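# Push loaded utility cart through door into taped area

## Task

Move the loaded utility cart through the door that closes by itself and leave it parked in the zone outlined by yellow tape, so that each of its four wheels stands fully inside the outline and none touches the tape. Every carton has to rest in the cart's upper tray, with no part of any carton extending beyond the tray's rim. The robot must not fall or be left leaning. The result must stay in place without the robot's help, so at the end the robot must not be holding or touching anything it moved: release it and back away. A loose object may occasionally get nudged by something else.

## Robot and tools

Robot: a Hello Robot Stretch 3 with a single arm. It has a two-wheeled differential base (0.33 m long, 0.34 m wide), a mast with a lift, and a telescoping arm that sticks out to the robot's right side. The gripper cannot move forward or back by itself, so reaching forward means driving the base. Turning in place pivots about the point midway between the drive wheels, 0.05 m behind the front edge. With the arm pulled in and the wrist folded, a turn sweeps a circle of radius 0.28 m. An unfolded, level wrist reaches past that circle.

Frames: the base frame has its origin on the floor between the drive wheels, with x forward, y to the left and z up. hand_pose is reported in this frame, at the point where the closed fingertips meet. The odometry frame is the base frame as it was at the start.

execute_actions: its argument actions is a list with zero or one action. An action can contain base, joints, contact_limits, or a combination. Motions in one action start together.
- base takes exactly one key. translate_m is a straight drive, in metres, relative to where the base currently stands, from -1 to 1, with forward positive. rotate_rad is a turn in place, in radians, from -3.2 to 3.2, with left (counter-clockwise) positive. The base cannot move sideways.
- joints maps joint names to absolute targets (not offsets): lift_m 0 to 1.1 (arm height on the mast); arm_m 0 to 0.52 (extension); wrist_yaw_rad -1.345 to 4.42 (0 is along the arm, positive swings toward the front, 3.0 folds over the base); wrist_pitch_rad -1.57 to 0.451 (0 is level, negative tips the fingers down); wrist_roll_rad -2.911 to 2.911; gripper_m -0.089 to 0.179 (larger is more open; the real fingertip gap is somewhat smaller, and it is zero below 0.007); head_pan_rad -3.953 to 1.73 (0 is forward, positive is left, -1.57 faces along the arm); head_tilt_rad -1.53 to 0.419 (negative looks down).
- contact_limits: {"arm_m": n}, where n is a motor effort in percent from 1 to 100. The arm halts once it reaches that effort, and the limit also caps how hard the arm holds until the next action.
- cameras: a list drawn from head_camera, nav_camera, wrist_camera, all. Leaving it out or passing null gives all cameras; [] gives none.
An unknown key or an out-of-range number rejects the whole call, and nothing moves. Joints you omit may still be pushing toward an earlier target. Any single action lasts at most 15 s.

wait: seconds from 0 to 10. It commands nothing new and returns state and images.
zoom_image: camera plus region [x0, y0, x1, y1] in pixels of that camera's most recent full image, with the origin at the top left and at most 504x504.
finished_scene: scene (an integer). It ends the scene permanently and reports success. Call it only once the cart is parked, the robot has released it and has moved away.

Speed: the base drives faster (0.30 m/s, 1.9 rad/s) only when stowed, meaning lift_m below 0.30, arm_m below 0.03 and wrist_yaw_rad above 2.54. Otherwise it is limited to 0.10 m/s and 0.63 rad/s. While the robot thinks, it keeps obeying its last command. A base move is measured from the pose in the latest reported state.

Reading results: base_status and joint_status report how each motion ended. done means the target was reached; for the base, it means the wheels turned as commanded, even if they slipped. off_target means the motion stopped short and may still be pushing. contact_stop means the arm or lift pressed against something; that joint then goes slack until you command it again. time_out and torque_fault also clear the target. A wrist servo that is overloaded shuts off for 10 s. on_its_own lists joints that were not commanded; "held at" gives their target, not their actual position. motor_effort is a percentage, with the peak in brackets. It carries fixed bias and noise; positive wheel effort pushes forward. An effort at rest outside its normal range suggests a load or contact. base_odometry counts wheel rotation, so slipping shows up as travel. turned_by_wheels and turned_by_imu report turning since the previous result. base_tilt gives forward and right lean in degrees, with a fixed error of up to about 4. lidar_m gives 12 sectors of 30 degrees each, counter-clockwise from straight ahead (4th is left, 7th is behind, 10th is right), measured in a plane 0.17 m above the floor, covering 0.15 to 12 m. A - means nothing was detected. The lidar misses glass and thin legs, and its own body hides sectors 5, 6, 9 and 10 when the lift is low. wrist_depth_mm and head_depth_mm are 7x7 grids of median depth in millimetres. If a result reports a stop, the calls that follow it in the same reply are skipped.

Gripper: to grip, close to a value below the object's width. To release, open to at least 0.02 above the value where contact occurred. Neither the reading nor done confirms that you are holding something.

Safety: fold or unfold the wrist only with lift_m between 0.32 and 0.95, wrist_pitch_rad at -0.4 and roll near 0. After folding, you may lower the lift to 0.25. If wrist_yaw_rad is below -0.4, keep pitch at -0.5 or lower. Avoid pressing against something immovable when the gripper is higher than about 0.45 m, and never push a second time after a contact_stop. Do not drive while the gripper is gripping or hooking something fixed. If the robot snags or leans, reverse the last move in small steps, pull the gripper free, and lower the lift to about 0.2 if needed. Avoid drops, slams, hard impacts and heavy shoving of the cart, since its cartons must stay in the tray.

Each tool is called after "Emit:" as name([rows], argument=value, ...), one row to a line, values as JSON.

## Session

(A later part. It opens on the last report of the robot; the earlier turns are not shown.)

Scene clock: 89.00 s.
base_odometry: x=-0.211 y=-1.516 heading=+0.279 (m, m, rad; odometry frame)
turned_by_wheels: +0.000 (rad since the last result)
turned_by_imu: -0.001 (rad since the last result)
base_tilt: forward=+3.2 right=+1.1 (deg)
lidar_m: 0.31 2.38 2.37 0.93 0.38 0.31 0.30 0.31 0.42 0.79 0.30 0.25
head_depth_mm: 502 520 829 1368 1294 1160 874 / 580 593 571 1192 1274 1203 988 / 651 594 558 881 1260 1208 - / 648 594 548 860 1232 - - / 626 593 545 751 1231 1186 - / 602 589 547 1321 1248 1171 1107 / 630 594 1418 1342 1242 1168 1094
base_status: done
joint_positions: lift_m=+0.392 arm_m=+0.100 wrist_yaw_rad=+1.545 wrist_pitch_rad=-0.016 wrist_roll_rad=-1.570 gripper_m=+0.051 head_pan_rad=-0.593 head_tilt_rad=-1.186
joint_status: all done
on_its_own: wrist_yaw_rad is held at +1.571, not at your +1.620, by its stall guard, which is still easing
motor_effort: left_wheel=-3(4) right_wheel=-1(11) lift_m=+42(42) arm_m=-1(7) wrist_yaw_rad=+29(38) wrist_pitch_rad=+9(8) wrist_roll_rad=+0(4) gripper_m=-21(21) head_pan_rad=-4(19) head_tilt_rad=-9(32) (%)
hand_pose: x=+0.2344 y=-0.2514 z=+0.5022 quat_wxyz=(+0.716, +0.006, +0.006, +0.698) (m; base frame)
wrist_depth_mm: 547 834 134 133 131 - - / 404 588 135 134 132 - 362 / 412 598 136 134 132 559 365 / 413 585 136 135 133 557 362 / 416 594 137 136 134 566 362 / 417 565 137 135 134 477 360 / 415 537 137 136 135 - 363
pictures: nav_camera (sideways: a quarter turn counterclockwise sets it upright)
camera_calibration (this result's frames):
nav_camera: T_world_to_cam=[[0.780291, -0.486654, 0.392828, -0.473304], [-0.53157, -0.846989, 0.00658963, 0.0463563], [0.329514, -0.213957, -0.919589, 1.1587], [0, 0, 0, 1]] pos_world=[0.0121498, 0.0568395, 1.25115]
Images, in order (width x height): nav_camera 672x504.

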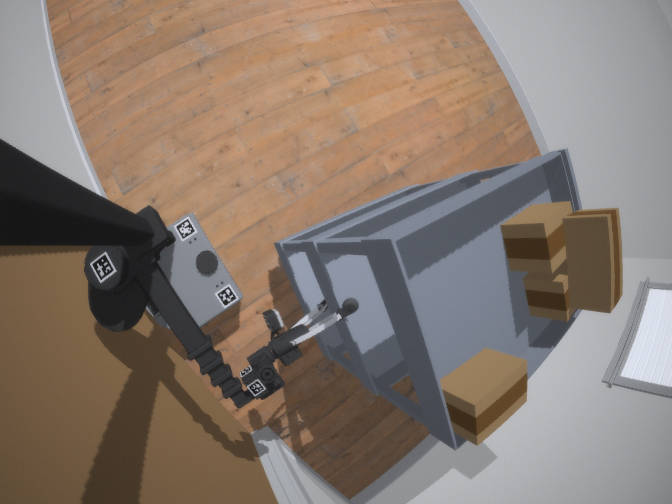

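Aligning well.

Emit:
execute_actions([
  {"base":{"translate_m":-0.3},"joints":{"arm_m":0.05}},
], cameras=["nav_camera"])

Emit:
execute_actions([
  {"base":{"translate_m":-0.35}},
], cameras=["nav_camera"])

Scene clock: 95.30 s.
base_odometry: x=-0.499 y=-1.599 heading=+0.280 (m, m, rad; odometry frame)
turned_by_wheels: +0.000 (rad since the last result)
turned_by_imu: -0.004 (rad since the last result)
base_tilt: forward=+3.2 right=+1.1 (deg)
lidar_m: 0.23 2.67 2.36 0.25 0.25 0.25 0.35 2.15 1.55 0.71 0.29 0.24
head_depth_mm: 494 486 733 1365 1280 1186 1122 / 497 530 570 1313 1295 1187 1110 / 641 588 553 883 1268 1205 - / 647 593 547 858 1240 - - / 643 589 544 828 1144 1195 - / 601 587 542 517 1238 1174 1113 / 569 585 540 1311 1247 1172 954
base_status: done
joint_positions: lift_m=+0.392 arm_m=+0.050 wrist_yaw_rad=+1.547 wrist_pitch_rad=-0.018 wrist_roll_rad=-1.584 gripper_m=+0.051 head_pan_rad=-0.595 head_tilt_rad=-1.188
joint_status: all done
on_its_own: wrist_yaw_rad is held at +1.528, not at your +1.620, by its stall guard, which is not easing now; wrist_yaw_rad is at rest, and its effort (-21) is outside its rest range (-12 to +12)
motor_effort: left_wheel=+1(40) right_wheel=-4(52) lift_m=+40(41) arm_m=-1(12) wrist_yaw_rad=-21(50) wrist_pitch_rad=+9(10) wrist_roll_rad=+6(6) gripper_m=-20(20) head_pan_rad=-2(2) head_tilt_rad=-7(10) (%)
hand_pose: x=+0.2343 y=-0.2008 z=+0.5018 quat_wxyz=(+0.715, +0.002, +0.012, +0.699) (m; base frame)
wrist_depth_mm: 377 852 - 133 132 - - / 405 556 - 134 131 - 370 / 410 598 726 134 133 570 364 / 412 599 747 135 133 561 363 / 412 591 137 135 134 552 363 / 417 565 137 136 134 483 361 / 422 549 137 137 136 589 361
pictures: nav_camera (sideways: a quarter turn counterclockwise sets it upright)
camera_calibration (this result's frames):
nav_camera: T_world_to_cam=[[0.780457, -0.488561, 0.390121, -0.469781], [-0.532923, -0.846139, 0.00649366, 0.0464895], [0.326924, -0.212973, -0.920741, 1.16021], [0, 0, 0, 1]] pos_world=[0.0121181, 0.0569132, 1.25122]
Images, in order (width x height): nav_camera 672x504.

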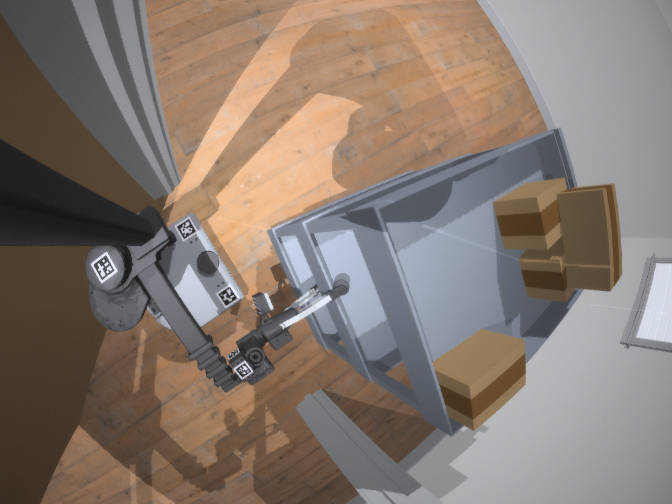

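Scene clock: 99.80 s.
base_odometry: x=-0.835 y=-1.695 heading=+0.280 (m, m, rad; odometry frame)
turned_by_wheels: +0.000 (rad since the last result)
turned_by_imu: +0.023 (rad since the last result)
base_tilt: forward=+3.2 right=+1.1 (deg)
lidar_m: 0.21 0.36 0.22 0.20 0.20 0.24 0.44 1.91 1.53 1.06 0.30 0.22
head_depth_mm: 492 512 1062 1369 1273 1187 1131 / 495 519 848 1329 1293 1191 1111 / 549 586 561 881 1268 1208 - / 644 592 544 851 1235 - - / 640 588 542 818 1119 1189 - / 613 587 540 512 1240 1172 880 / 559 582 539 1328 1246 1063 661
base_status: done
joint_positions: lift_m=+0.392 arm_m=+0.050 wrist_yaw_rad=+1.531 wrist_pitch_rad=-0.018 wrist_roll_rad=-1.570 gripper_m=+0.051 head_pan_rad=-0.595 head_tilt_rad=-1.190
joint_status: not commanded
on_its_own: wrist_yaw_rad is held at +1.528, not at your +1.620, by its stall guard, which is not easing now
motor_effort: left_wheel=+0(27) right_wheel=-8(49) lift_m=+39(40) arm_m=+1(1) wrist_yaw_rad=-3(32) wrist_pitch_rad=+9(9) wrist_roll_rad=+0(6) gripper_m=-22(20) head_pan_rad=-2(3) head_tilt_rad=-6(7) (%)
hand_pose: x=+0.2342 y=-0.2048 z=+0.5019 quat_wxyz=(+0.721, +0.007, +0.006, +0.693) (m; base frame)
wrist_depth_mm: 385 854 122 121 119 - 384 / 411 550 127 123 122 519 364 / 414 578 129 127 124 566 365 / 414 593 132 130 128 558 364 / 411 585 135 133 131 562 360 / 423 554 138 136 134 483 358 / 418 521 142 140 138 - 363
pictures: nav_camera (sideways: a quarter turn counterclockwise sets it upright)
camera_calibration (this result's frames):
nav_camera: T_world_to_cam=[[0.780778, -0.489036, 0.388883, -0.468171], [-0.533112, -0.84602, 0.00644978, 0.0465478], [0.325849, -0.212354, -0.921264, 1.1609], [0, 0, 0, 1]] pos_world=[0.0120749, 0.05695, 1.25126]
Images, in order (width x height): nav_camera 672x504.

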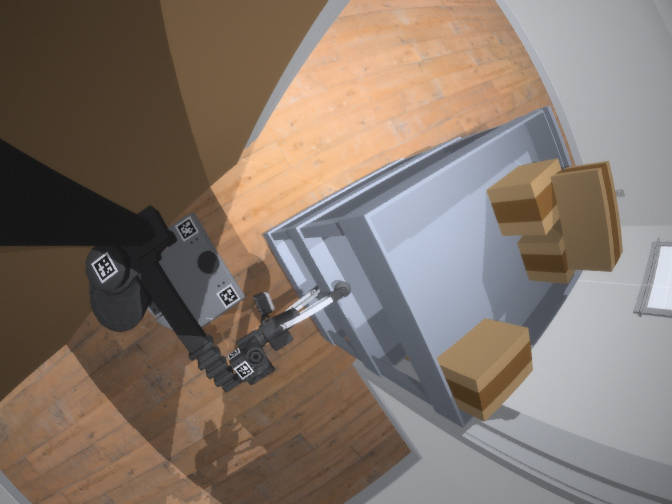

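Emit:
execute_actions([
  {"base":{"translate_m":-0.6},"joints":{"arm_m":0.0,"head_pan_rad":0,"head_tilt_rad":-1.0}},
], cameras=["nav_camera"])

Emit:
execute_actions([
  {"base":{"translate_m":-0.5},"joints":{"head_pan_rad":0.6,"head_tilt_rad":-0.9}},
], cameras=["nav_camera"])

Scene clock: 115.47 s.
base_odometry: x=-1.412 y=-1.861 heading=+0.280 (m, m, rad; odometry frame)
turned_by_wheels: +0.000 (rad since the last result)
turned_by_imu: -0.003 (rad since the last result)
base_tilt: forward=+3.3 right=+1.0 (deg)
lidar_m: 0.20 0.28 0.19 0.18 0.18 1.29 1.25 1.29 1.52 1.47 0.30 0.21
head_depth_mm: 563 654 647 569 533 1168 1103 / 565 661 645 567 522 1090 1127 / 566 590 641 564 521 1067 1129 / 746 607 638 564 518 992 1130 / 776 729 623 561 510 1169 1124 / 2259 1898 1667 1406 1273 1147 972 / 2234 937 865 802 746 698 660
base_status: done
joint_positions: lift_m=+0.392 arm_m=+0.000 wrist_yaw_rad=+1.583 wrist_pitch_rad=-0.018 wrist_roll_rad=-1.572 gripper_m=+0.051 head_pan_rad=-0.007 head_tilt_rad=-1.001
joint_status: all done
on_its_own: wrist_yaw_rad is held at +1.568, not at your +1.620, by its stall guard, which is not easing now; wrist_yaw_rad is at rest, and its effort (-15) is outside its rest range (-12 to +12)
motor_effort: left_wheel=+2(7) right_wheel=-6(21) lift_m=+40(40) arm_m=-1(9) wrist_yaw_rad=-15(42) wrist_pitch_rad=+9(9) wrist_roll_rad=+0(2) gripper_m=-19(20) head_pan_rad=+2(27) head_tilt_rad=+1(24) (%)
hand_pose: x=+0.2344 y=-0.1417 z=+0.5018 quat_wxyz=(+0.703, +0.006, +0.008, +0.711) (m; base frame)
wrist_depth_mm: 392 593 118 116 114 - 368 / 410 597 121 120 118 522 361 / 414 588 125 123 122 516 366 / 412 586 130 127 125 549 365 / 412 584 134 132 130 562 365 / 419 552 138 136 134 482 358 / 419 506 145 142 139 - 361
pictures: nav_camera (sideways: a quarter turn counterclockwise sets it upright)
camera_calibration (this result's frames):
nav_camera: T_world_to_cam=[[0.831619, 0.0266628, 0.554707, -0.68448], [0.023741, -0.999641, 0.0124566, 0.0353284], [0.554839, 0.0028102, -0.831953, 1.04344], [0, 0, 0, 1]] pos_world=[-0.0105554, 0.0506336, 1.24734]
Images, in order (width x height): nav_camera 672x504.

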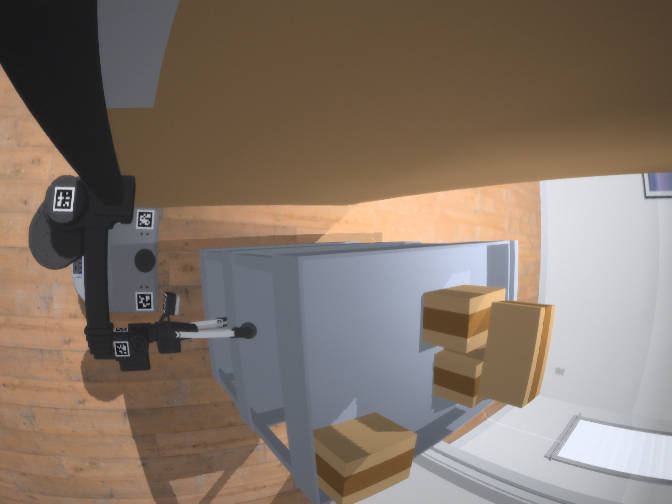

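Scene clock: 121.50 s.
base_odometry: x=-1.892 y=-2.000 heading=+0.280 (m, m, rad; odometry frame)
turned_by_wheels: +0.000 (rad since the last result)
turned_by_imu: -0.002 (rad since the last result)
base_tilt: forward=+3.2 right=+1.1 (deg)
lidar_m: 0.17 0.39 1.96 2.29 1.06 0.78 0.75 0.78 1.07 1.47 0.32 0.19
head_depth_mm: 1174 352 437 613 534 474 667 / 1243 1454 518 530 527 472 726 / 1351 1525 1776 1609 1345 952 910 / 1452 1716 1857 1603 1383 1233 1115 / 1548 1831 1859 1588 1392 1226 1104 / 1673 2015 1846 1585 1380 1232 1108 / 1810 2083 1850 1572 1380 1230 1106
base_status: done
joint_positions: lift_m=+0.392 arm_m=+0.000 wrist_yaw_rad=+1.517 wrist_pitch_rad=-0.017 wrist_roll_rad=-1.568 gripper_m=+0.051 head_pan_rad=+0.593 head_tilt_rad=-0.902
joint_status: all done
on_its_own: wrist_yaw_rad is held at +1.518, not at your +1.620, by its stall guard, which is not easing now
motor_effort: left_wheel=+0(9) right_wheel=-4(16) lift_m=+40(40) arm_m=-4(5) wrist_yaw_rad=+1(65) wrist_pitch_rad=+8(9) wrist_roll_rad=-1(4) gripper_m=-20(21) head_pan_rad=+2(28) head_tilt_rad=+1(17) (%)
hand_pose: x=+0.2341 y=-0.1586 z=+0.5020 quat_wxyz=(+0.726, +0.007, +0.006, +0.688) (m; base frame)
wrist_depth_mm: 419 578 100 99 98 454 362 / 409 580 107 105 104 488 366 / 418 589 113 111 110 485 363 / 416 600 121 118 116 511 360 / 414 587 129 126 124 569 361 / 420 528 138 136 134 481 362 / 415 494 154 146 146 - 364
pictures: nav_camera (sideways: a quarter turn counterclockwise sets it upright)
camera_calibration (this result's frames):
nav_camera: T_world_to_cam=[[0.622164, 0.458826, 0.634343, -0.786957], [0.583203, -0.81218, 0.0154505, 0.0280162], [0.52229, 0.360338, -0.772897, 0.966861], [0, 0, 0, 1]] pos_world=[-0.0317044, 0.0354333, 1.24605]
Images, in order (width x height): nav_camera 672x504.

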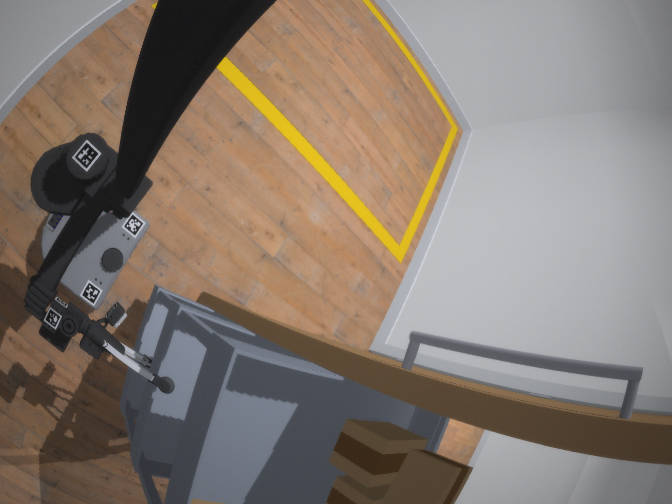

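Emit:
execute_actions([
  {"base":{"rotate_rad":0.35},"joints":{"head_pan_rad":0,"head_tilt_rad":-1.0,"arm_m":0.08}},
], cameras=[])

Emit:
execute_actions([
  {"base":{"translate_m":-0.4}},
], cameras=["nav_camera"])

Scene clock: 128.33 s.
base_odometry: x=-1.892 y=-2.000 heading=+0.630 (m, m, rad; odometry frame)
turned_by_wheels: +0.350 (rad since the last result)
turned_by_imu: +0.344 (rad since the last result)
base_tilt: forward=+3.3 right=+1.0 (deg)
lidar_m: 0.24 1.68 2.28 1.32 0.83 0.75 0.76 0.92 1.47 1.48 0.30 0.24
head_depth_mm: 772 608 646 576 530 984 1129 / 795 754 652 572 528 984 1106 / 329 393 535 570 535 1076 1118 / 1351 1517 1682 1446 1155 1174 1118 / 1322 1589 1696 1490 1333 1209 1110 / 1478 1762 1687 1484 1328 1200 1101 / 1526 1835 1675 1482 1322 1195 1091
base_status: done
joint_positions: lift_m=+0.392 arm_m=+0.080 wrist_yaw_rad=+1.523 wrist_pitch_rad=-0.017 wrist_roll_rad=-1.588 gripper_m=+0.051 head_pan_rad=+0.007 head_tilt_rad=-0.988
joint_status: all done
on_its_own: wrist_yaw_rad is held at +1.518, not at your +1.620, by its stall guard, which is not easing now
motor_effort: left_wheel=-3(7) right_wheel=+4(17) lift_m=+39(40) arm_m=+5(5) wrist_yaw_rad=-5(44) wrist_pitch_rad=+8(9) wrist_roll_rad=+8(8) gripper_m=-20(21) head_pan_rad=-3(29) head_tilt_rad=-9(21) (%)
hand_pose: x=+0.2342 y=-0.2366 z=+0.5023 quat_wxyz=(+0.724, +0.000, +0.013, +0.690) (m; base frame)
wrist_depth_mm: 330 331 131 129 127 310 310 / 410 520 131 130 128 491 366 / 412 588 133 130 129 565 366 / 410 593 132 131 130 560 365 / 416 604 134 132 131 542 361 / 423 564 135 133 131 484 356 / 425 548 136 135 133 613 357
pictures: none
No camera images: the call's "cameras" was empty. Leave "cameras" out to get every camera's image.

Scene clock: 133.30 s.
base_odometry: x=-2.216 y=-2.235 heading=+0.630 (m, m, rad; odometry frame)
turned_by_wheels: +0.000 (rad since the last result)
turned_by_imu: -0.001 (rad since the last result)
base_tilt: forward=+3.3 right=+1.0 (deg)
lidar_m: 0.23 2.13 2.41 0.67 0.42 0.38 0.38 0.46 0.90 1.34 0.30 0.23
head_depth_mm: 604 601 647 576 528 1030 1127 / 797 719 653 573 528 1054 1121 / 766 751 650 561 533 1070 1114 / 1708 1921 1629 1438 1314 1177 1119 / 1805 1967 1692 1502 1328 1208 1112 / 1886 1940 1694 1479 1327 1195 1100 / 1943 1956 1662 1485 1327 1205 1091
base_status: done
joint_positions: lift_m=+0.392 arm_m=+0.080 wrist_yaw_rad=+1.561 wrist_pitch_rad=-0.018 wrist_roll_rad=-1.583 gripper_m=+0.051 head_pan_rad=+0.007 head_tilt_rad=-0.988
joint_status: not commanded
on_its_own: wrist_yaw_rad is held at +1.558, not at your +1.620, by its stall guard, which is not easing now
motor_effort: left_wheel=+0(6) right_wheel=-3(22) lift_m=+40(40) arm_m=+2(4) wrist_yaw_rad=-3(25) wrist_pitch_rad=+9(9) wrist_roll_rad=+6(7) gripper_m=-20(20) head_pan_rad=-3(4) head_tilt_rad=-8(8) (%)
hand_pose: x=+0.2344 y=-0.2270 z=+0.5019 quat_wxyz=(+0.710, +0.002, +0.011, +0.704) (m; base frame)
wrist_depth_mm: 379 822 - 131 130 - - / 404 572 692 133 130 729 372 / 412 583 718 134 132 565 364 / 410 603 754 133 132 555 361 / 417 588 137 135 134 555 361 / 414 566 137 136 134 481 360 / 419 533 140 138 136 - 358
pictures: nav_camera (sideways: a quarter turn counterclockwise sets it upright)
camera_calibration (this result's frames):
nav_camera: T_world_to_cam=[[0.823803, 0.0383558, 0.565577, -0.698594], [0.0376932, -0.999207, 0.0128605, 0.0347173], [0.565621, 0.0107239, -0.824595, 1.03381], [0, 0, 0, 1]] pos_world=[-0.0105513, 0.0503984, 1.24714]
Images, in order (width x height): nav_camera 672x504.

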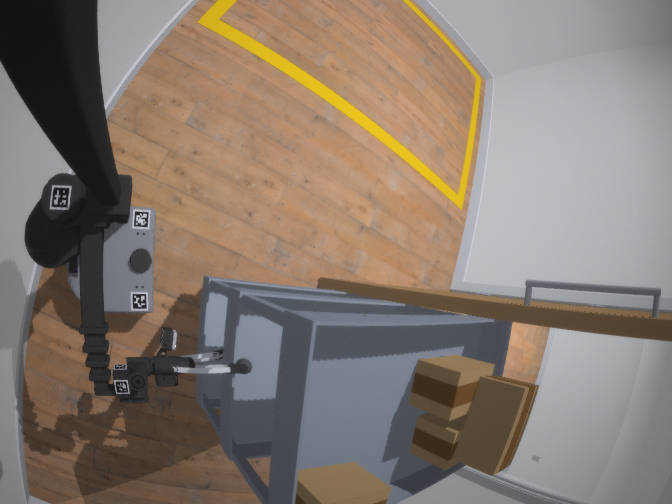

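Emit:
execute_actions([
  {"base":{"rotate_rad":0.6},"joints":{"wrist_yaw_rad":1.2,"arm_m":0.02,"head_pan_rad":-0.5}},
], cameras=["nav_camera"])

Emit:
execute_actions([
  {"base":{"rotate_rad":0.6},"joints":{"wrist_yaw_rad":0.7,"head_pan_rad":-0.8}},
], cameras=["nav_camera"])

Emit:
execute_actions([
  {"base":{"translate_m":-0.4},"joints":{"wrist_yaw_rad":1.0}},
], cameras=["nav_camera"])

Scene clock: 141.70 s.
base_odometry: x=-2.216 y=-2.235 heading=+1.230 (m, m, rad; odometry frame)
turned_by_wheels: +0.600 (rad since the last result)
turned_by_imu: +0.583 (rad since the last result)
base_tilt: forward=+3.2 right=+1.2 (deg)
lidar_m: 2.21 2.43 0.62 0.41 0.38 0.38 0.48 1.01 1.35 0.34 0.31 0.31
head_depth_mm: 649 641 655 577 825 979 1126 / 838 725 652 573 837 1083 - / 751 727 651 560 858 1146 1134 / 1783 1972 625 571 870 1193 1131 / 1860 1956 1701 1412 1314 1197 1105 / 1958 1952 1693 1492 1328 1193 1101 / 2062 1957 1674 1481 1312 1194 1092
base_status: done
joint_positions: lift_m=+0.392 arm_m=+0.020 wrist_yaw_rad=+1.202 wrist_pitch_rad=-0.014 wrist_roll_rad=-1.595 gripper_m=+0.051 head_pan_rad=-0.493 head_tilt_rad=-0.988
joint_status: all done
motor_effort: left_wheel=-2(10) right_wheel=+10(24) lift_m=+39(40) arm_m=+1(12) wrist_yaw_rad=-2(71) wrist_pitch_rad=+7(9) wrist_roll_rad=+11(11) gripper_m=-19(20) head_pan_rad=-3(26) head_tilt_rad=-8(8) (%)
hand_pose: x=+0.2174 y=-0.2568 z=+0.5028 quat_wxyz=(+0.825, -0.001, +0.015, +0.566) (m; base frame)
wrist_depth_mm: 211 206 203 187 189 200 197 / 563 815 - 174 176 - - / 379 862 - 161 162 - - / 417 565 634 151 150 - 360 / 420 593 146 141 141 544 358 / 418 564 134 133 132 478 357 / 425 539 127 126 125 573 348
pictures: nav_camera (sideways: a quarter turn counterclockwise sets it upright)
camera_calibration (this result's frames):
nav_camera: T_world_to_cam=[[0.741533, -0.361387, 0.565268, -0.69769], [-0.445956, -0.894963, 0.012849, 0.0376825], [0.50125, -0.261613, -0.824807, 1.03448], [0, 0, 0, 1]] pos_world=[0.0156309, 0.0522216, 1.24714]
Images, in order (width x height): nav_camera 672x504.

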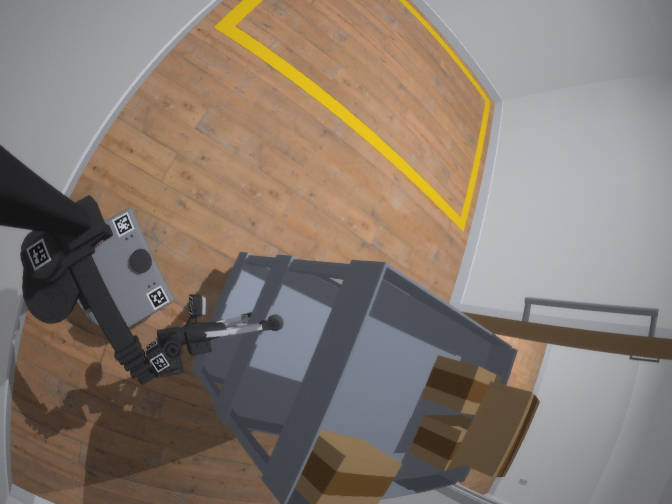

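Scene clock: 143.67 s.
base_odometry: x=-2.216 y=-2.235 heading=+1.830 (m, m, rad; odometry frame)
turned_by_wheels: +0.600 (rad since the last result)
turned_by_imu: +0.567 (rad since the last result)
base_tilt: forward=+3.2 right=+1.1 (deg)
lidar_m: 2.14 0.58 0.40 0.37 0.38 0.49 1.11 1.36 0.34 0.33 0.35 2.29
head_depth_mm: 1662 728 653 547 837 803 1108 / 1795 1959 651 566 848 1084 - / 1930 1985 605 915 1072 1184 - / 2073 1973 1665 1441 1292 1208 1125 / 2205 1952 1702 1488 1339 1202 1096 / 2302 1956 1684 1485 1326 1201 1094 / 2295 1951 1683 1479 1327 1196 1094
base_status: done
joint_positions: lift_m=+0.392 arm_m=+0.020 wrist_yaw_rad=+0.669 wrist_pitch_rad=-0.014 wrist_roll_rad=-1.585 gripper_m=+0.051 head_pan_rad=-0.793 head_tilt_rad=-0.989
joint_status: wrist_yaw_rad off_target (ended at +0.669, target +0.700); the others done
on_its_own: wrist_yaw_rad is at rest, and its effort (+33) is outside its rest range (-12 to +12)
motor_effort: left_wheel=-5(10) right_wheel=+6(22) lift_m=+40(40) arm_m=-5(13) wrist_yaw_rad=+33(96) wrist_pitch_rad=+6(9) wrist_roll_rad=+6(14) gripper_m=-19(20) head_pan_rad=-3(19) head_tilt_rad=-7(8) (%)
hand_pose: x=+0.1375 y=-0.3658 z=+0.5030 quat_wxyz=(+0.944, +0.004, +0.009, +0.328) (m; base frame)
wrist_depth_mm: 566 783 - - - - - / 244 237 235 207 219 227 223 / 358 839 - 182 189 - - / 387 871 - 162 165 - 376 / 420 544 153 147 146 559 360 / 419 572 135 135 133 477 354 / 424 530 125 123 123 558 350
pictures: nav_camera (sideways: a quarter turn counterclockwise sets it upright)
camera_calibration (this result's frames):
nav_camera: T_world_to_cam=[[0.601738, -0.564649, 0.564875, -0.696324], [-0.6906, -0.723123, 0.0128343, 0.0391939], [0.401227, -0.397825, -0.825077, 1.03544], [0, 0, 0, 1]] pos_world=[0.0306251, 0.0470883, 1.24715]
Images, in order (width x height): nav_camera 672x504.

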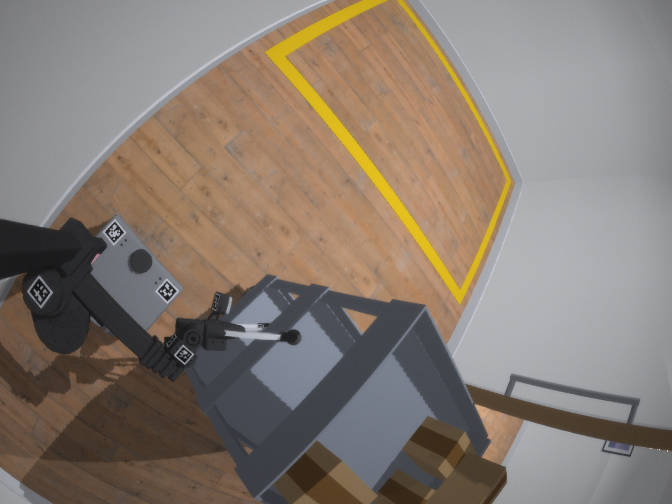

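Scene clock: 148.63 s.
base_odometry: x=-2.113 y=-2.622 heading=+1.830 (m, m, rad; odometry frame)
turned_by_wheels: +0.000 (rad since the last result)
turned_by_imu: -0.002 (rad since the last result)
base_tilt: forward=+3.3 right=+1.1 (deg)
lidar_m: 1.97 0.53 0.36 0.34 0.35 0.45 0.94 0.96 1.23 0.33 0.32 0.35
head_depth_mm: 635 722 654 564 837 1166 1120 / 659 685 652 571 849 1104 - / 842 724 649 561 859 1144 - / 2110 717 645 577 883 1214 1131 / 2191 1949 619 677 1136 1204 1095 / 2317 1948 1687 1470 1320 1202 1090 / 2295 1927 1685 1488 1329 1200 1097
base_status: done
joint_positions: lift_m=+0.392 arm_m=+0.020 wrist_yaw_rad=+1.041 wrist_pitch_rad=-0.010 wrist_roll_rad=-1.568 gripper_m=+0.051 head_pan_rad=-0.793 head_tilt_rad=-0.989
joint_status: wrist_yaw_rad off_target (ended at +1.041, target +1.000)
on_its_own: wrist_yaw_rad is held at +1.045, not at your +1.000, by its stall guard, which is not easing now
motor_effort: left_wheel=-1(14) right_wheel=-1(13) lift_m=+40(40) arm_m=-1(8) wrist_yaw_rad=+5(100) wrist_pitch_rad=+5(7) wrist_roll_rad=-1(6) gripper_m=-20(20) head_pan_rad=-3(3) head_tilt_rad=-7(7) (%)
hand_pose: x=+0.1996 y=-0.2941 z=+0.5039 quat_wxyz=(+0.868, +0.005, +0.002, +0.497) (m; base frame)
wrist_depth_mm: 230 227 224 212 213 214 213 / 555 744 229 189 196 - - / 369 849 - 171 177 - - / 411 843 - 158 158 - 356 / 420 559 150 144 143 544 357 / 421 556 134 134 133 472 353 / 421 547 126 124 123 560 351
pictures: nav_camera (sideways: a quarter turn counterclockwise sets it upright)
camera_calibration (this result's frames):
nav_camera: T_world_to_cam=[[0.601706, -0.564683, 0.564874, -0.696324], [-0.690641, -0.723084, 0.0128343, 0.0391942], [0.401204, -0.397848, -0.825077, 1.03544], [0, 0, 0, 1]] pos_world=[0.0306278, 0.0470869, 1.24715]
Images, in order (width x height): nav_camera 672x504.

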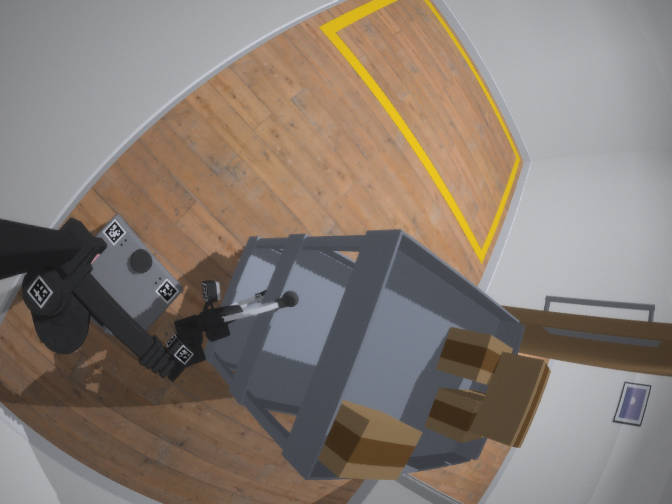

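Emit:
execute_actions([
  {"base":{"translate_m":-0.5}},
], cameras=["nav_camera"])

Scene clock: 155.97 s.
base_odometry: x=-1.985 y=-3.105 heading=+1.830 (m, m, rad; odometry frame)
turned_by_wheels: +0.000 (rad since the last result)
turned_by_imu: -0.002 (rad since the last result)
base_tilt: forward=+3.2 right=+1.0 (deg)
lidar_m: 1.71 0.46 0.32 0.30 0.30 0.39 0.45 0.45 0.58 0.41 0.31 0.30
head_depth_mm: 1729 572 535 746 1306 1220 1129 / 831 754 636 605 1036 1231 - / 673 733 650 591 888 1233 - / 655 717 647 568 872 1184 1126 / 634 683 644 558 853 1170 1100 / 812 738 640 563 1306 1199 1096 / 816 1856 1645 1482 1327 1195 1092
base_status: done
joint_positions: lift_m=+0.392 arm_m=+0.020 wrist_yaw_rad=+1.045 wrist_pitch_rad=-0.018 wrist_roll_rad=-1.569 gripper_m=+0.051 head_pan_rad=-0.793 head_tilt_rad=-0.989
joint_status: not commanded
on_its_own: wrist_yaw_rad is held at +1.045, not at your +1.000, by its stall guard, which is not easing now
motor_effort: left_wheel=-2(5) right_wheel=-1(8) lift_m=+40(40) arm_m=+0(0) wrist_yaw_rad=+1(7) wrist_pitch_rad=+8(9) wrist_roll_rad=-1(1) gripper_m=-20(21) head_pan_rad=-3(3) head_tilt_rad=-8(8) (%)
hand_pose: x=+0.1999 y=-0.2933 z=+0.5019 quat_wxyz=(+0.867, +0.008, +0.004, +0.499) (m; base frame)
wrist_depth_mm: 389 859 129 127 125 - - / 417 555 131 128 127 680 372 / 412 585 132 131 129 563 363 / 414 583 134 133 131 565 363 / 412 577 136 135 131 560 361 / 413 550 138 136 135 476 359 / 415 530 141 138 137 - 359
pictures: nav_camera (sideways: a quarter turn counterclockwise sets it upright)
camera_calibration (this result's frames):
nav_camera: T_world_to_cam=[[0.601704, -0.564685, 0.564875, -0.696324], [-0.690644, -0.723081, 0.0128343, 0.0391942], [0.401203, -0.39785, -0.825077, 1.03544], [0, 0, 0, 1]] pos_world=[0.0306279, 0.0470868, 1.24715]
Images, in order (width x height): nav_camera 672x504.

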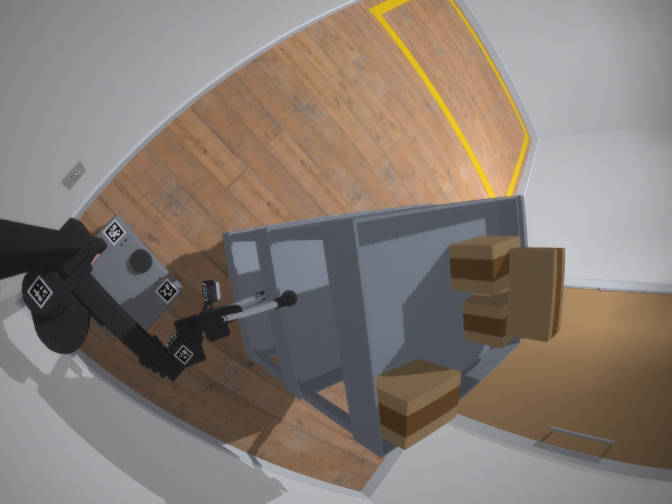

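Emit:
execute_actions([
  {"joints":{"arm_m":0.3}},
], cameras=["nav_camera"])

Emit:
execute_actions([
  {"joints":{"arm_m":0.45,"wrist_yaw_rad":1.45}},
], cameras=["nav_camera"])

Emit:
execute_actions([
  {"base":{"translate_m":0.4}},
], cameras=["nav_camera"])

Scene clock: 162.47 s.
base_odometry: x=-1.985 y=-3.105 heading=+1.829 (m, m, rad; odometry frame)
turned_by_wheels: +0.000 (rad since the last result)
turned_by_imu: -0.002 (rad since the last result)
base_tilt: forward=+3.3 right=+1.1 (deg)
lidar_m: 1.72 0.47 0.32 0.30 0.30 0.39 0.45 0.45 0.58 0.64 0.45 0.62
head_depth_mm: 859 760 1031 1220 1309 1228 1092 / 856 756 666 1001 1315 1208 1122 / 784 752 631 860 1246 1215 1131 / 727 735 1054 999 1297 1205 1133 / 816 782 1117 1421 1339 1206 1095 / 856 1822 1624 1494 1323 1196 1091 / 2220 1927 1693 1480 1329 1208 1089
base_status: not commanded
joint_positions: lift_m=+0.392 arm_m=+0.300 wrist_yaw_rad=+1.057 wrist_pitch_rad=-0.016 wrist_roll_rad=-1.567 gripper_m=+0.051 head_pan_rad=-0.793 head_tilt_rad=-0.989
joint_status: all done
on_its_own: wrist_yaw_rad is held at +1.045, not at your +1.000, by its stall guard, which is not easing now
motor_effort: left_wheel=-3(3) right_wheel=+6(7) lift_m=+40(40) arm_m=+6(8) wrist_yaw_rad=-12(46) wrist_pitch_rad=+7(10) wrist_roll_rad=-2(3) gripper_m=-19(19) head_pan_rad=-3(3) head_tilt_rad=-6(7) (%)
hand_pose: x=+0.2015 y=-0.5701 z=+0.5023 quat_wxyz=(+0.864, +0.008, +0.003, +0.504) (m; base frame)
wrist_depth_mm: 411 581 99 98 97 459 365 / 416 581 105 104 102 455 366 / 408 592 112 110 109 492 362 / 411 584 120 117 116 521 363 / 415 601 129 126 124 525 361 / 412 522 137 136 133 484 364 / 413 486 154 147 147 - 366
pictures: nav_camera (sideways: a quarter turn counterclockwise sets it upright)
camera_calibration (this result's frames):
nav_camera: T_world_to_cam=[[0.601703, -0.564685, 0.564875, -0.696324], [-0.690644, -0.723081, 0.0128343, 0.0391942], [0.401203, -0.39785, -0.825077, 1.03544], [0, 0, 0, 1]] pos_world=[0.030628, 0.0470868, 1.24715]
Images, in order (width x height): nav_camera 672x504.

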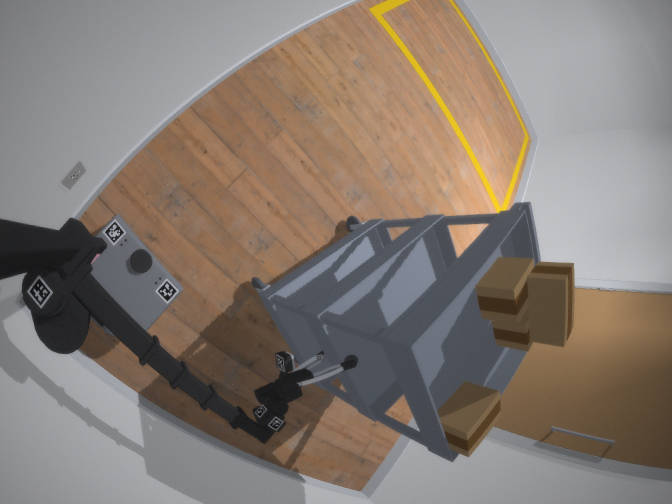

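Scene clock: 164.83 s.
base_odometry: x=-1.985 y=-3.105 heading=+1.830 (m, m, rad; odometry frame)
turned_by_wheels: +0.001 (rad since the last result)
turned_by_imu: +0.000 (rad since the last result)
base_tilt: forward=+3.2 right=+1.0 (deg)
lidar_m: 1.72 0.46 0.32 0.30 0.30 0.39 0.44 0.45 0.58 0.73 0.51 0.71
head_depth_mm: 870 760 1066 1343 1345 1220 1082 / 876 757 692 1250 1349 1222 1119 / 825 749 740 947 1300 1203 1131 / 775 735 1077 1303 1311 1206 1126 / 828 1179 1142 1445 1336 1197 1099 / 888 1873 1651 1488 1330 1202 1103 / 2310 1939 1672 1481 1319 1194 1091
base_status: not commanded
joint_positions: lift_m=+0.392 arm_m=+0.450 wrist_yaw_rad=+1.472 wrist_pitch_rad=-0.015 wrist_roll_rad=-1.580 gripper_m=+0.051 head_pan_rad=-0.793 head_tilt_rad=-0.989
joint_status: wrist_yaw_rad off_target (ended at +1.472, target +1.450); the others done
on_its_own: wrist_yaw_rad is at rest, and its effort (-24) is outside its rest range (-12 to +12)
motor_effort: left_wheel=+3(13) right_wheel=-7(20) lift_m=+40(40) arm_m=+5(12) wrist_yaw_rad=-24(82) wrist_pitch_rad=+8(8) wrist_roll_rad=+4(6) gripper_m=-18(18) head_pan_rad=-3(3) head_tilt_rad=-7(7) (%)
hand_pose: x=+0.2333 y=-0.6195 z=+0.5026 quat_wxyz=(+0.741, +0.003, +0.009, +0.671) (m; base frame)
wrist_depth_mm: 562 852 - 133 131 - - / 396 598 - 133 132 - 370 / 413 589 721 133 132 556 367 / 416 591 758 135 133 557 365 / 420 590 136 135 133 557 363 / 420 558 137 136 135 479 362 / 413 528 137 136 135 600 358
pictures: nav_camera (sideways: a quarter turn counterclockwise sets it upright)
camera_calibration (this result's frames):
nav_camera: T_world_to_cam=[[0.601704, -0.564685, 0.564875, -0.696324], [-0.690644, -0.723081, 0.0128343, 0.0391942], [0.401203, -0.39785, -0.825077, 1.03544], [0, 0, 0, 1]] pos_world=[0.030628, 0.0470868, 1.24715]
Images, in order (width x height): nav_camera 672x504.

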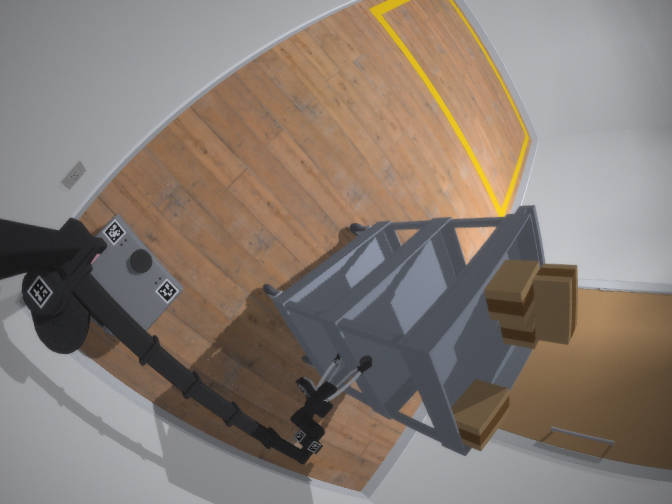

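Scene clock: 169.93 s.
base_odometry: x=-2.088 y=-2.719 heading=+1.829 (m, m, rad; odometry frame)
turned_by_wheels: -0.001 (rad since the last result)
turned_by_imu: -0.003 (rad since the last result)
base_tilt: forward=+3.3 right=+1.0 (deg)
lidar_m: 1.94 0.52 0.35 0.33 0.34 0.44 0.84 0.85 1.10 0.69 0.58 2.34
head_depth_mm: 881 759 1067 1205 1347 1228 1088 / 832 756 1064 1258 1343 1211 1124 / 862 755 1022 1161 1320 1205 1140 / 1091 1249 1478 1447 1333 1206 1128 / 2217 1968 1709 1502 1337 1206 1096 / 2288 1958 1674 1491 1324 1200 1097 / 2278 1951 1686 1479 1319 1195 1093
base_status: done
joint_positions: lift_m=+0.392 arm_m=+0.450 wrist_yaw_rad=+1.427 wrist_pitch_rad=-0.013 wrist_roll_rad=-1.576 gripper_m=+0.051 head_pan_rad=-0.793 head_tilt_rad=-0.989
joint_status: not commanded
on_its_own: wrist_yaw_rad is at rest, and its effort (+24) is outside its rest range (-12 to +12)
motor_effort: left_wheel=-8(13) right_wheel=+10(30) lift_m=+40(40) arm_m=+1(5) wrist_yaw_rad=+24(26) wrist_pitch_rad=+6(7) wrist_roll_rad=+3(4) gripper_m=-17(18) head_pan_rad=-3(3) head_tilt_rad=-7(7) (%)
hand_pose: x=+0.2319 y=-0.6312 z=+0.5032 quat_wxyz=(+0.756, +0.003, +0.007, +0.655) (m; base frame)
wrist_depth_mm: 202 201 195 180 182 194 192 / 590 834 - 169 169 - - / 383 841 - 159 160 - 406 / 415 546 - 150 149 - 363 / 416 595 147 143 142 550 357 / 415 557 137 136 134 480 358 / 421 554 132 129 129 591 355
pictures: nav_camera (sideways: a quarter turn counterclockwise sets it upright)
camera_calibration (this result's frames):
nav_camera: T_world_to_cam=[[0.601703, -0.564686, 0.564874, -0.696324], [-0.690645, -0.72308, 0.0128343, 0.0391942], [0.401202, -0.39785, -0.825077, 1.03544], [0, 0, 0, 1]] pos_world=[0.030628, 0.0470868, 1.24715]
Images, in order (width x height): nav_camera 672x504.

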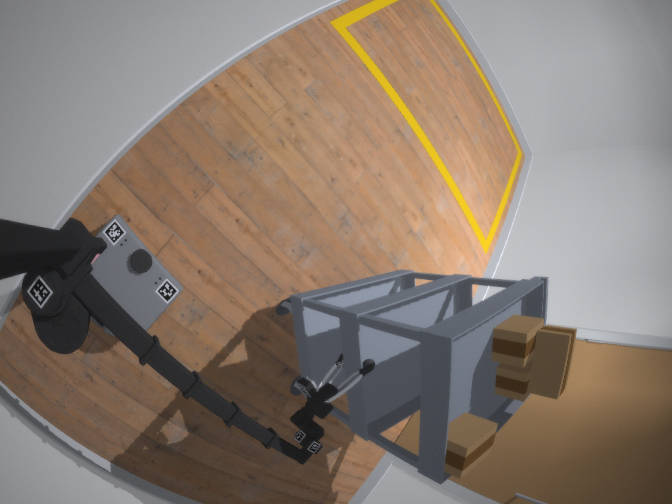

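Emit:
execute_actions([
  {"base":{"translate_m":0.25},"joints":{"arm_m":0.25,"wrist_yaw_rad":0.9,"head_pan_rad":-1.3}},
], cameras=["nav_camera"])

Emit:
execute_actions([
  {"base":{"translate_m":0.35},"joints":{"arm_m":0.15,"wrist_yaw_rad":0.45}},
], cameras=["nav_camera"])

Scene clock: 178.97 s.
base_odometry: x=-2.151 y=-2.477 heading=+1.829 (m, m, rad; odometry frame)
turned_by_wheels: +0.000 (rad since the last result)
turned_by_imu: -0.002 (rad since the last result)
base_tilt: forward=+3.2 right=+1.0 (deg)
lidar_m: 2.07 0.55 0.38 0.35 0.36 0.46 1.04 1.11 1.42 0.56 0.54 2.31
head_depth_mm: 1592 1758 1732 1514 1355 1219 1110 / 680 677 1044 1481 1321 1209 1115 / 696 679 1064 1280 1316 1215 - / 869 750 1060 1179 1314 1221 - / 841 747 1037 994 1294 1204 1096 / 799 742 730 992 1311 1207 1096 / 861 757 1622 1482 1323 1190 1098
base_status: done
joint_positions: lift_m=+0.392 arm_m=+0.250 wrist_yaw_rad=+0.904 wrist_pitch_rad=-0.015 wrist_roll_rad=-1.581 gripper_m=+0.051 head_pan_rad=-1.293 head_tilt_rad=-0.989
joint_status: all done
motor_effort: left_wheel=-4(15) right_wheel=+6(26) lift_m=+40(40) arm_m=+0(14) wrist_yaw_rad=-3(88) wrist_pitch_rad=+8(8) wrist_roll_rad=+5(6) gripper_m=-18(18) head_pan_rad=-3(27) head_tilt_rad=-7(6) (%)
hand_pose: x=+0.1797 y=-0.5531 z=+0.5025 quat_wxyz=(+0.900, +0.005, +0.009, +0.437) (m; base frame)
wrist_depth_mm: 556 749 195 157 157 - - / 374 849 - 153 152 - - / 409 555 - 149 147 - 365 / 420 590 747 144 142 559 364 / 415 603 142 140 138 553 363 / 418 555 137 135 135 475 357 / 421 549 133 132 131 601 360
pictures: nav_camera (sideways: a quarter turn counterclockwise sets it upright)
camera_calibration (this result's frames):
nav_camera: T_world_to_cam=[[0.257355, -0.784019, 0.564875, -0.694224], [-0.952747, -0.303493, 0.0128343, 0.040793], [0.161373, -0.541486, -0.825077, 1.0369], [0, 0, 0, 1]] pos_world=[0.0501986, 0.0295652, 1.24715]
Images, in order (width x height): nav_camera 672x504.

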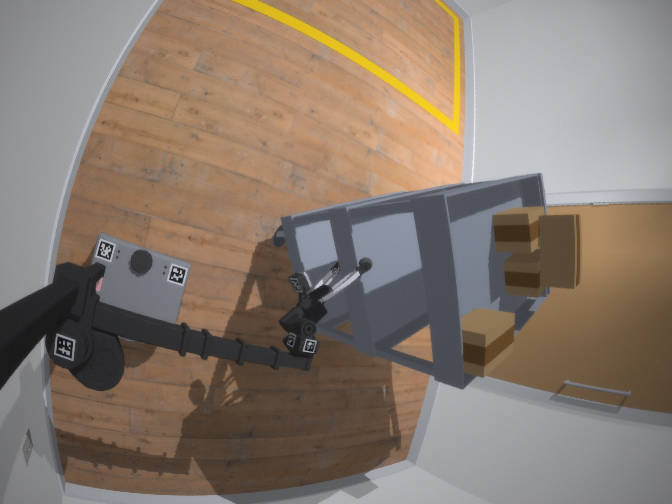

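Scene clock: 183.57 s.
base_odometry: x=-2.241 y=-2.139 heading=+1.829 (m, m, rad; odometry frame)
turned_by_wheels: +0.000 (rad since the last result)
turned_by_imu: -0.001 (rad since the last result)
base_tilt: forward=+3.3 right=+1.1 (deg)
lidar_m: 2.25 0.60 0.41 0.39 0.39 0.51 1.14 1.46 0.55 0.51 0.51 2.27
head_depth_mm: 820 604 642 954 1353 1219 1112 / 822 756 653 973 1222 1222 1112 / 787 753 664 981 1236 1216 - / 818 752 1016 980 1280 1207 - / 861 730 752 975 1307 1203 1094 / 1723 1907 1629 1495 1332 1200 1092 / 1749 1943 1687 1493 1329 1193 1090
base_status: done
joint_positions: lift_m=+0.392 arm_m=+0.150 wrist_yaw_rad=+0.433 wrist_pitch_rad=-0.016 wrist_roll_rad=-1.579 gripper_m=+0.051 head_pan_rad=-1.293 head_tilt_rad=-0.989
joint_status: all done
on_its_own: wrist_yaw_rad is at rest, and its effort (+18) is outside its rest range (-12 to +12)
motor_effort: left_wheel=-4(11) right_wheel=+6(16) lift_m=+40(40) arm_m=+1(9) wrist_yaw_rad=+18(78) wrist_pitch_rad=+8(9) wrist_roll_rad=+4(7) gripper_m=-18(20) head_pan_rad=-3(3) head_tilt_rad=-8(7) (%)
hand_pose: x=+0.0862 y=-0.5270 z=+0.5023 quat_wxyz=(+0.977, +0.007, +0.006, +0.215) (m; base frame)
wrist_depth_mm: 569 782 - 152 151 - - / 368 842 - 149 148 - - / 410 547 - 145 144 - 364 / 413 589 733 141 141 571 363 / 410 595 142 139 137 556 368 / 424 564 137 136 134 483 363 / 422 534 134 133 132 597 358
pictures: nav_camera (sideways: a quarter turn counterclockwise sets it upright)
camera_calibration (this result's frames):
nav_camera: T_world_to_cam=[[0.257315, -0.784032, 0.564875, -0.694223], [-0.952762, -0.303445, 0.0128343, 0.0407931], [0.161346, -0.541494, -0.825077, 1.0369], [0, 0, 0, 1]] pos_world=[0.0502001, 0.029563, 1.24715]
Images, in order (width x height): nav_camera 672x504.

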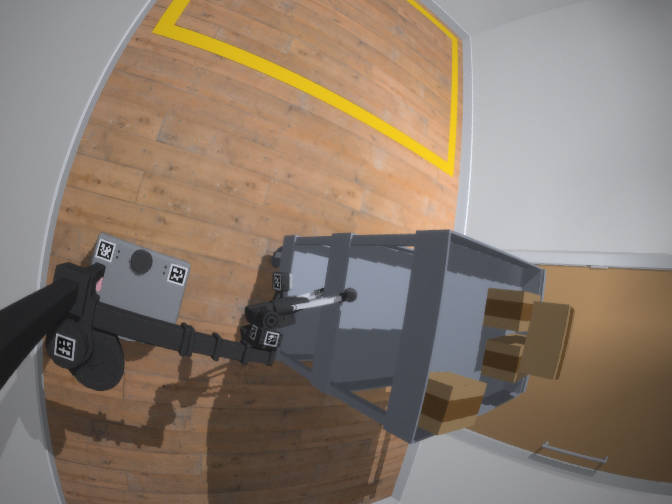

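Emit:
execute_actions([
  {"base":{"translate_m":0.35},"joints":{"wrist_yaw_rad":0.05,"head_pan_rad":-1.6}},
], cameras=[])

Emit:
execute_actions([
  {"base":{"translate_m":0.4},"joints":{"wrist_yaw_rad":-0.35,"arm_m":0.2}},
], cameras=["nav_camera"])

Emit:
execute_actions([
  {"base":{"translate_m":0.4}},
], cameras=["nav_camera"])

Scene clock: 192.27 s.
base_odometry: x=-2.330 y=-1.800 heading=+1.828 (m, m, rad; odometry frame)
turned_by_wheels: +0.000 (rad since the last result)
turned_by_imu: -0.002 (rad since the last result)
base_tilt: forward=+3.1 right=+1.1 (deg)
lidar_m: 1.98 0.65 0.45 0.42 0.42 0.54 1.22 1.81 0.52 0.52 1.73 2.12
head_depth_mm: 819 588 637 1436 1344 1214 1108 / 828 740 656 968 1307 1223 1120 / 815 754 1012 983 1248 1220 - / 824 751 1017 994 - 1213 - / 837 745 1021 994 1291 1205 1097 / 1558 682 1585 1458 1326 1209 1088 / 1571 1835 1693 1475 1327 1194 1094
base_status: done
joint_positions: lift_m=+0.392 arm_m=+0.150 wrist_yaw_rad=-0.057 wrist_pitch_rad=-0.017 wrist_roll_rad=-1.574 gripper_m=+0.051 head_pan_rad=-1.593 head_tilt_rad=-0.989
joint_status: wrist_yaw_rad off_target (ended at -0.057, target +0.050); the others done
on_its_own: wrist_yaw_rad is held at -0.040, not at your +0.050, by its stall guard, which is not easing now; wrist_yaw_rad is at rest, and its effort (+19) is outside its rest range (-12 to +12)
motor_effort: left_wheel=-4(14) right_wheel=+5(17) lift_m=+40(40) arm_m=-3(5) wrist_yaw_rad=+19(89) wrist_pitch_rad=+8(9) wrist_roll_rad=+2(7) gripper_m=-18(19) head_pan_rad=-3(20) head_tilt_rad=-6(7) (%)
hand_pose: x=-0.0359 y=-0.5505 z=+0.5021 quat_wxyz=(+1.000, +0.009, +0.002, -0.029) (m; base frame)
wrist_depth_mm: 588 851 - 143 142 - - / 387 837 - 141 140 - 403 / 412 554 739 141 139 562 364 / 416 594 755 139 138 564 363 / 417 591 139 138 136 561 361 / 411 559 138 137 135 484 364 / 419 525 137 135 134 605 362
pictures: none
No camera images: the call's "cameras" was empty. Leave "cameras" out to get every camera's image.

Scene clock: 197.37 s.
base_odometry: x=-2.431 y=-1.413 heading=+1.828 (m, m, rad; odometry frame)
turned_by_wheels: +0.000 (rad since the last result)
turned_by_imu: -0.002 (rad since the last result)
base_tilt: forward=+3.3 right=+1.1 (deg)
lidar_m: 1.59 0.71 0.48 0.45 0.46 0.59 1.32 2.20 0.46 0.54 1.69 1.70
head_depth_mm: 795 760 591 938 1320 1233 1111 / 856 757 647 952 1189 1224 1129 / 831 752 1043 986 1246 1215 - / 1572 723 1021 1250 1296 1216 - / 1589 1851 1698 1500 1323 1209 1094 / 1566 1814 1683 1484 1323 1199 1098 / 1538 1802 1687 1489 1320 1190 1094
base_status: done
joint_positions: lift_m=+0.392 arm_m=+0.200 wrist_yaw_rad=-0.393 wrist_pitch_rad=-0.016 wrist_roll_rad=-1.567 gripper_m=+0.051 head_pan_rad=-1.593 head_tilt_rad=-0.989
joint_status: wrist_yaw_rad off_target (ended at -0.393, target -0.350); the others done
on_its_own: wrist_yaw_rad is held at -0.391, not at your -0.350, by its stall guard, which is not easing now
motor_effort: left_wheel=-2(11) right_wheel=+3(19) lift_m=+40(39) arm_m=-3(12) wrist_yaw_rad=+2(70) wrist_pitch_rad=+8(9) wrist_roll_rad=-1(4) gripper_m=-19(18) head_pan_rad=-3(3) head_tilt_rad=-7(7) (%)
hand_pose: x=-0.1193 y=-0.5815 z=+0.5023 quat_wxyz=(+0.981, +0.008, -0.003, -0.195) (m; base frame)
wrist_depth_mm: 204 202 193 173 173 196 196 / 581 836 - 164 164 - - / 382 845 - 156 157 - 363 / 415 564 748 149 148 607 364 / 420 591 455 142 142 557 359 / 416 557 137 136 135 490 361 / 422 524 132 131 129 597 360
pictures: nav_camera (sideways: a quarter turn counterclockwise sets it upright)
camera_calibration (this result's frames):
nav_camera: T_world_to_cam=[[0.0141189, -0.825056, 0.564875, -0.69274], [-0.999883, -0.00832358, 0.0128343, 0.0410806], [-0.00588728, -0.56499, -0.825077, 1.03793], [0, 0, 0, 1]] pos_world=[0.056967, 0.0152097, 1.24715]
Images, in order (width x height): nav_camera 672x504.

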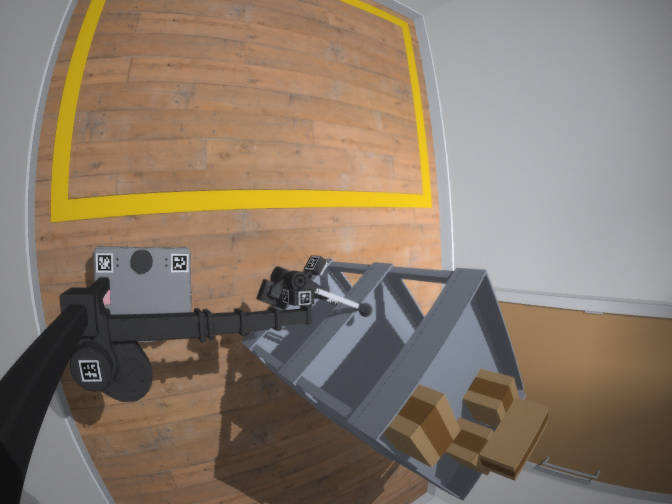

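Scene clock: 202.57 s.
base_odometry: x=-2.533 y=-1.026 heading=+1.828 (m, m, rad; odometry frame)
turned_by_wheels: +0.000 (rad since the last result)
turned_by_imu: -0.002 (rad since the last result)
base_tilt: forward=+3.2 right=+1.1 (deg)
lidar_m: 1.19 0.77 0.52 0.49 0.50 0.64 1.43 0.42 0.40 0.56 1.66 1.27
head_depth_mm: 1525 761 591 926 867 1218 1113 / 1563 758 653 952 1080 1205 1120 / 1575 711 1042 989 1222 1223 - / 1578 1831 1652 1476 1288 1206 - / 1541 1836 1700 1491 1330 1204 1094 / 1528 1821 1698 1490 1320 1196 1099 / 1508 1776 1678 1479 1327 1201 1090
base_status: done
joint_positions: lift_m=+0.392 arm_m=+0.200 wrist_yaw_rad=-0.600 wrist_pitch_rad=-0.016 wrist_roll_rad=-1.563 gripper_m=+0.051 head_pan_rad=-1.593 head_tilt_rad=-0.989
joint_status: not commanded
on_its_own: wrist_yaw_rad is held at -0.580, not at your -0.350, by its stall guard, which is not easing now; wrist_yaw_rad is at rest, and its effort (+22) is outside its rest range (-12 to +12)
motor_effort: left_wheel=-5(7) right_wheel=+9(22) lift_m=+40(40) arm_m=-1(3) wrist_yaw_rad=+22(53) wrist_pitch_rad=+8(8) wrist_roll_rad=-3(4) gripper_m=-18(19) head_pan_rad=-4(3) head_tilt_rad=-7(7) (%)
hand_pose: x=-0.1657 y=-0.5563 z=+0.5025 quat_wxyz=(+0.955, +0.007, -0.006, -0.296) (m; base frame)
wrist_depth_mm: 202 200 200 183 185 195 196 / 600 857 - 171 171 - - / 383 853 - 161 161 - 380 / 421 533 - 151 152 - 357 / 424 614 148 144 142 564 361 / 417 556 138 137 135 478 362 / 410 531 132 129 129 608 363
pictures: nav_camera (sideways: a quarter turn counterclockwise sets it upright)
camera_calibration (this result's frames):
nav_camera: T_world_to_cam=[[0.0140241, -0.825061, 0.564869, -0.692732], [-0.999884, -0.00820888, 0.0128341, 0.0410808], [-0.00595201, -0.564983, -0.825081, 1.03793], [0, 0, 0, 1]] pos_world=[0.0569687, 0.0152042, 1.24715]
Images, in order (width x height): nav_camera 672x504.

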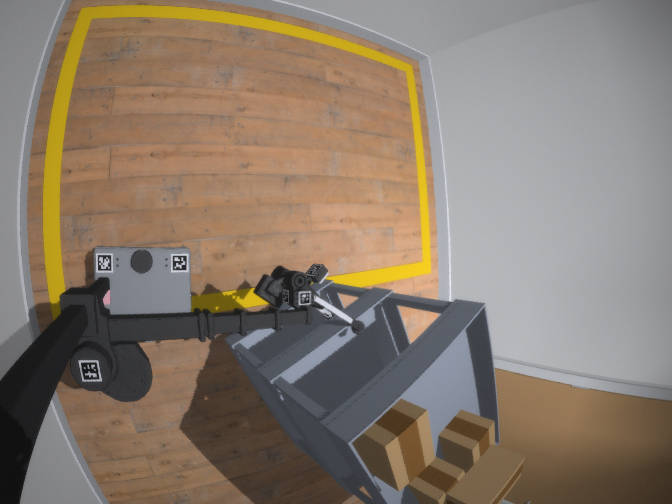

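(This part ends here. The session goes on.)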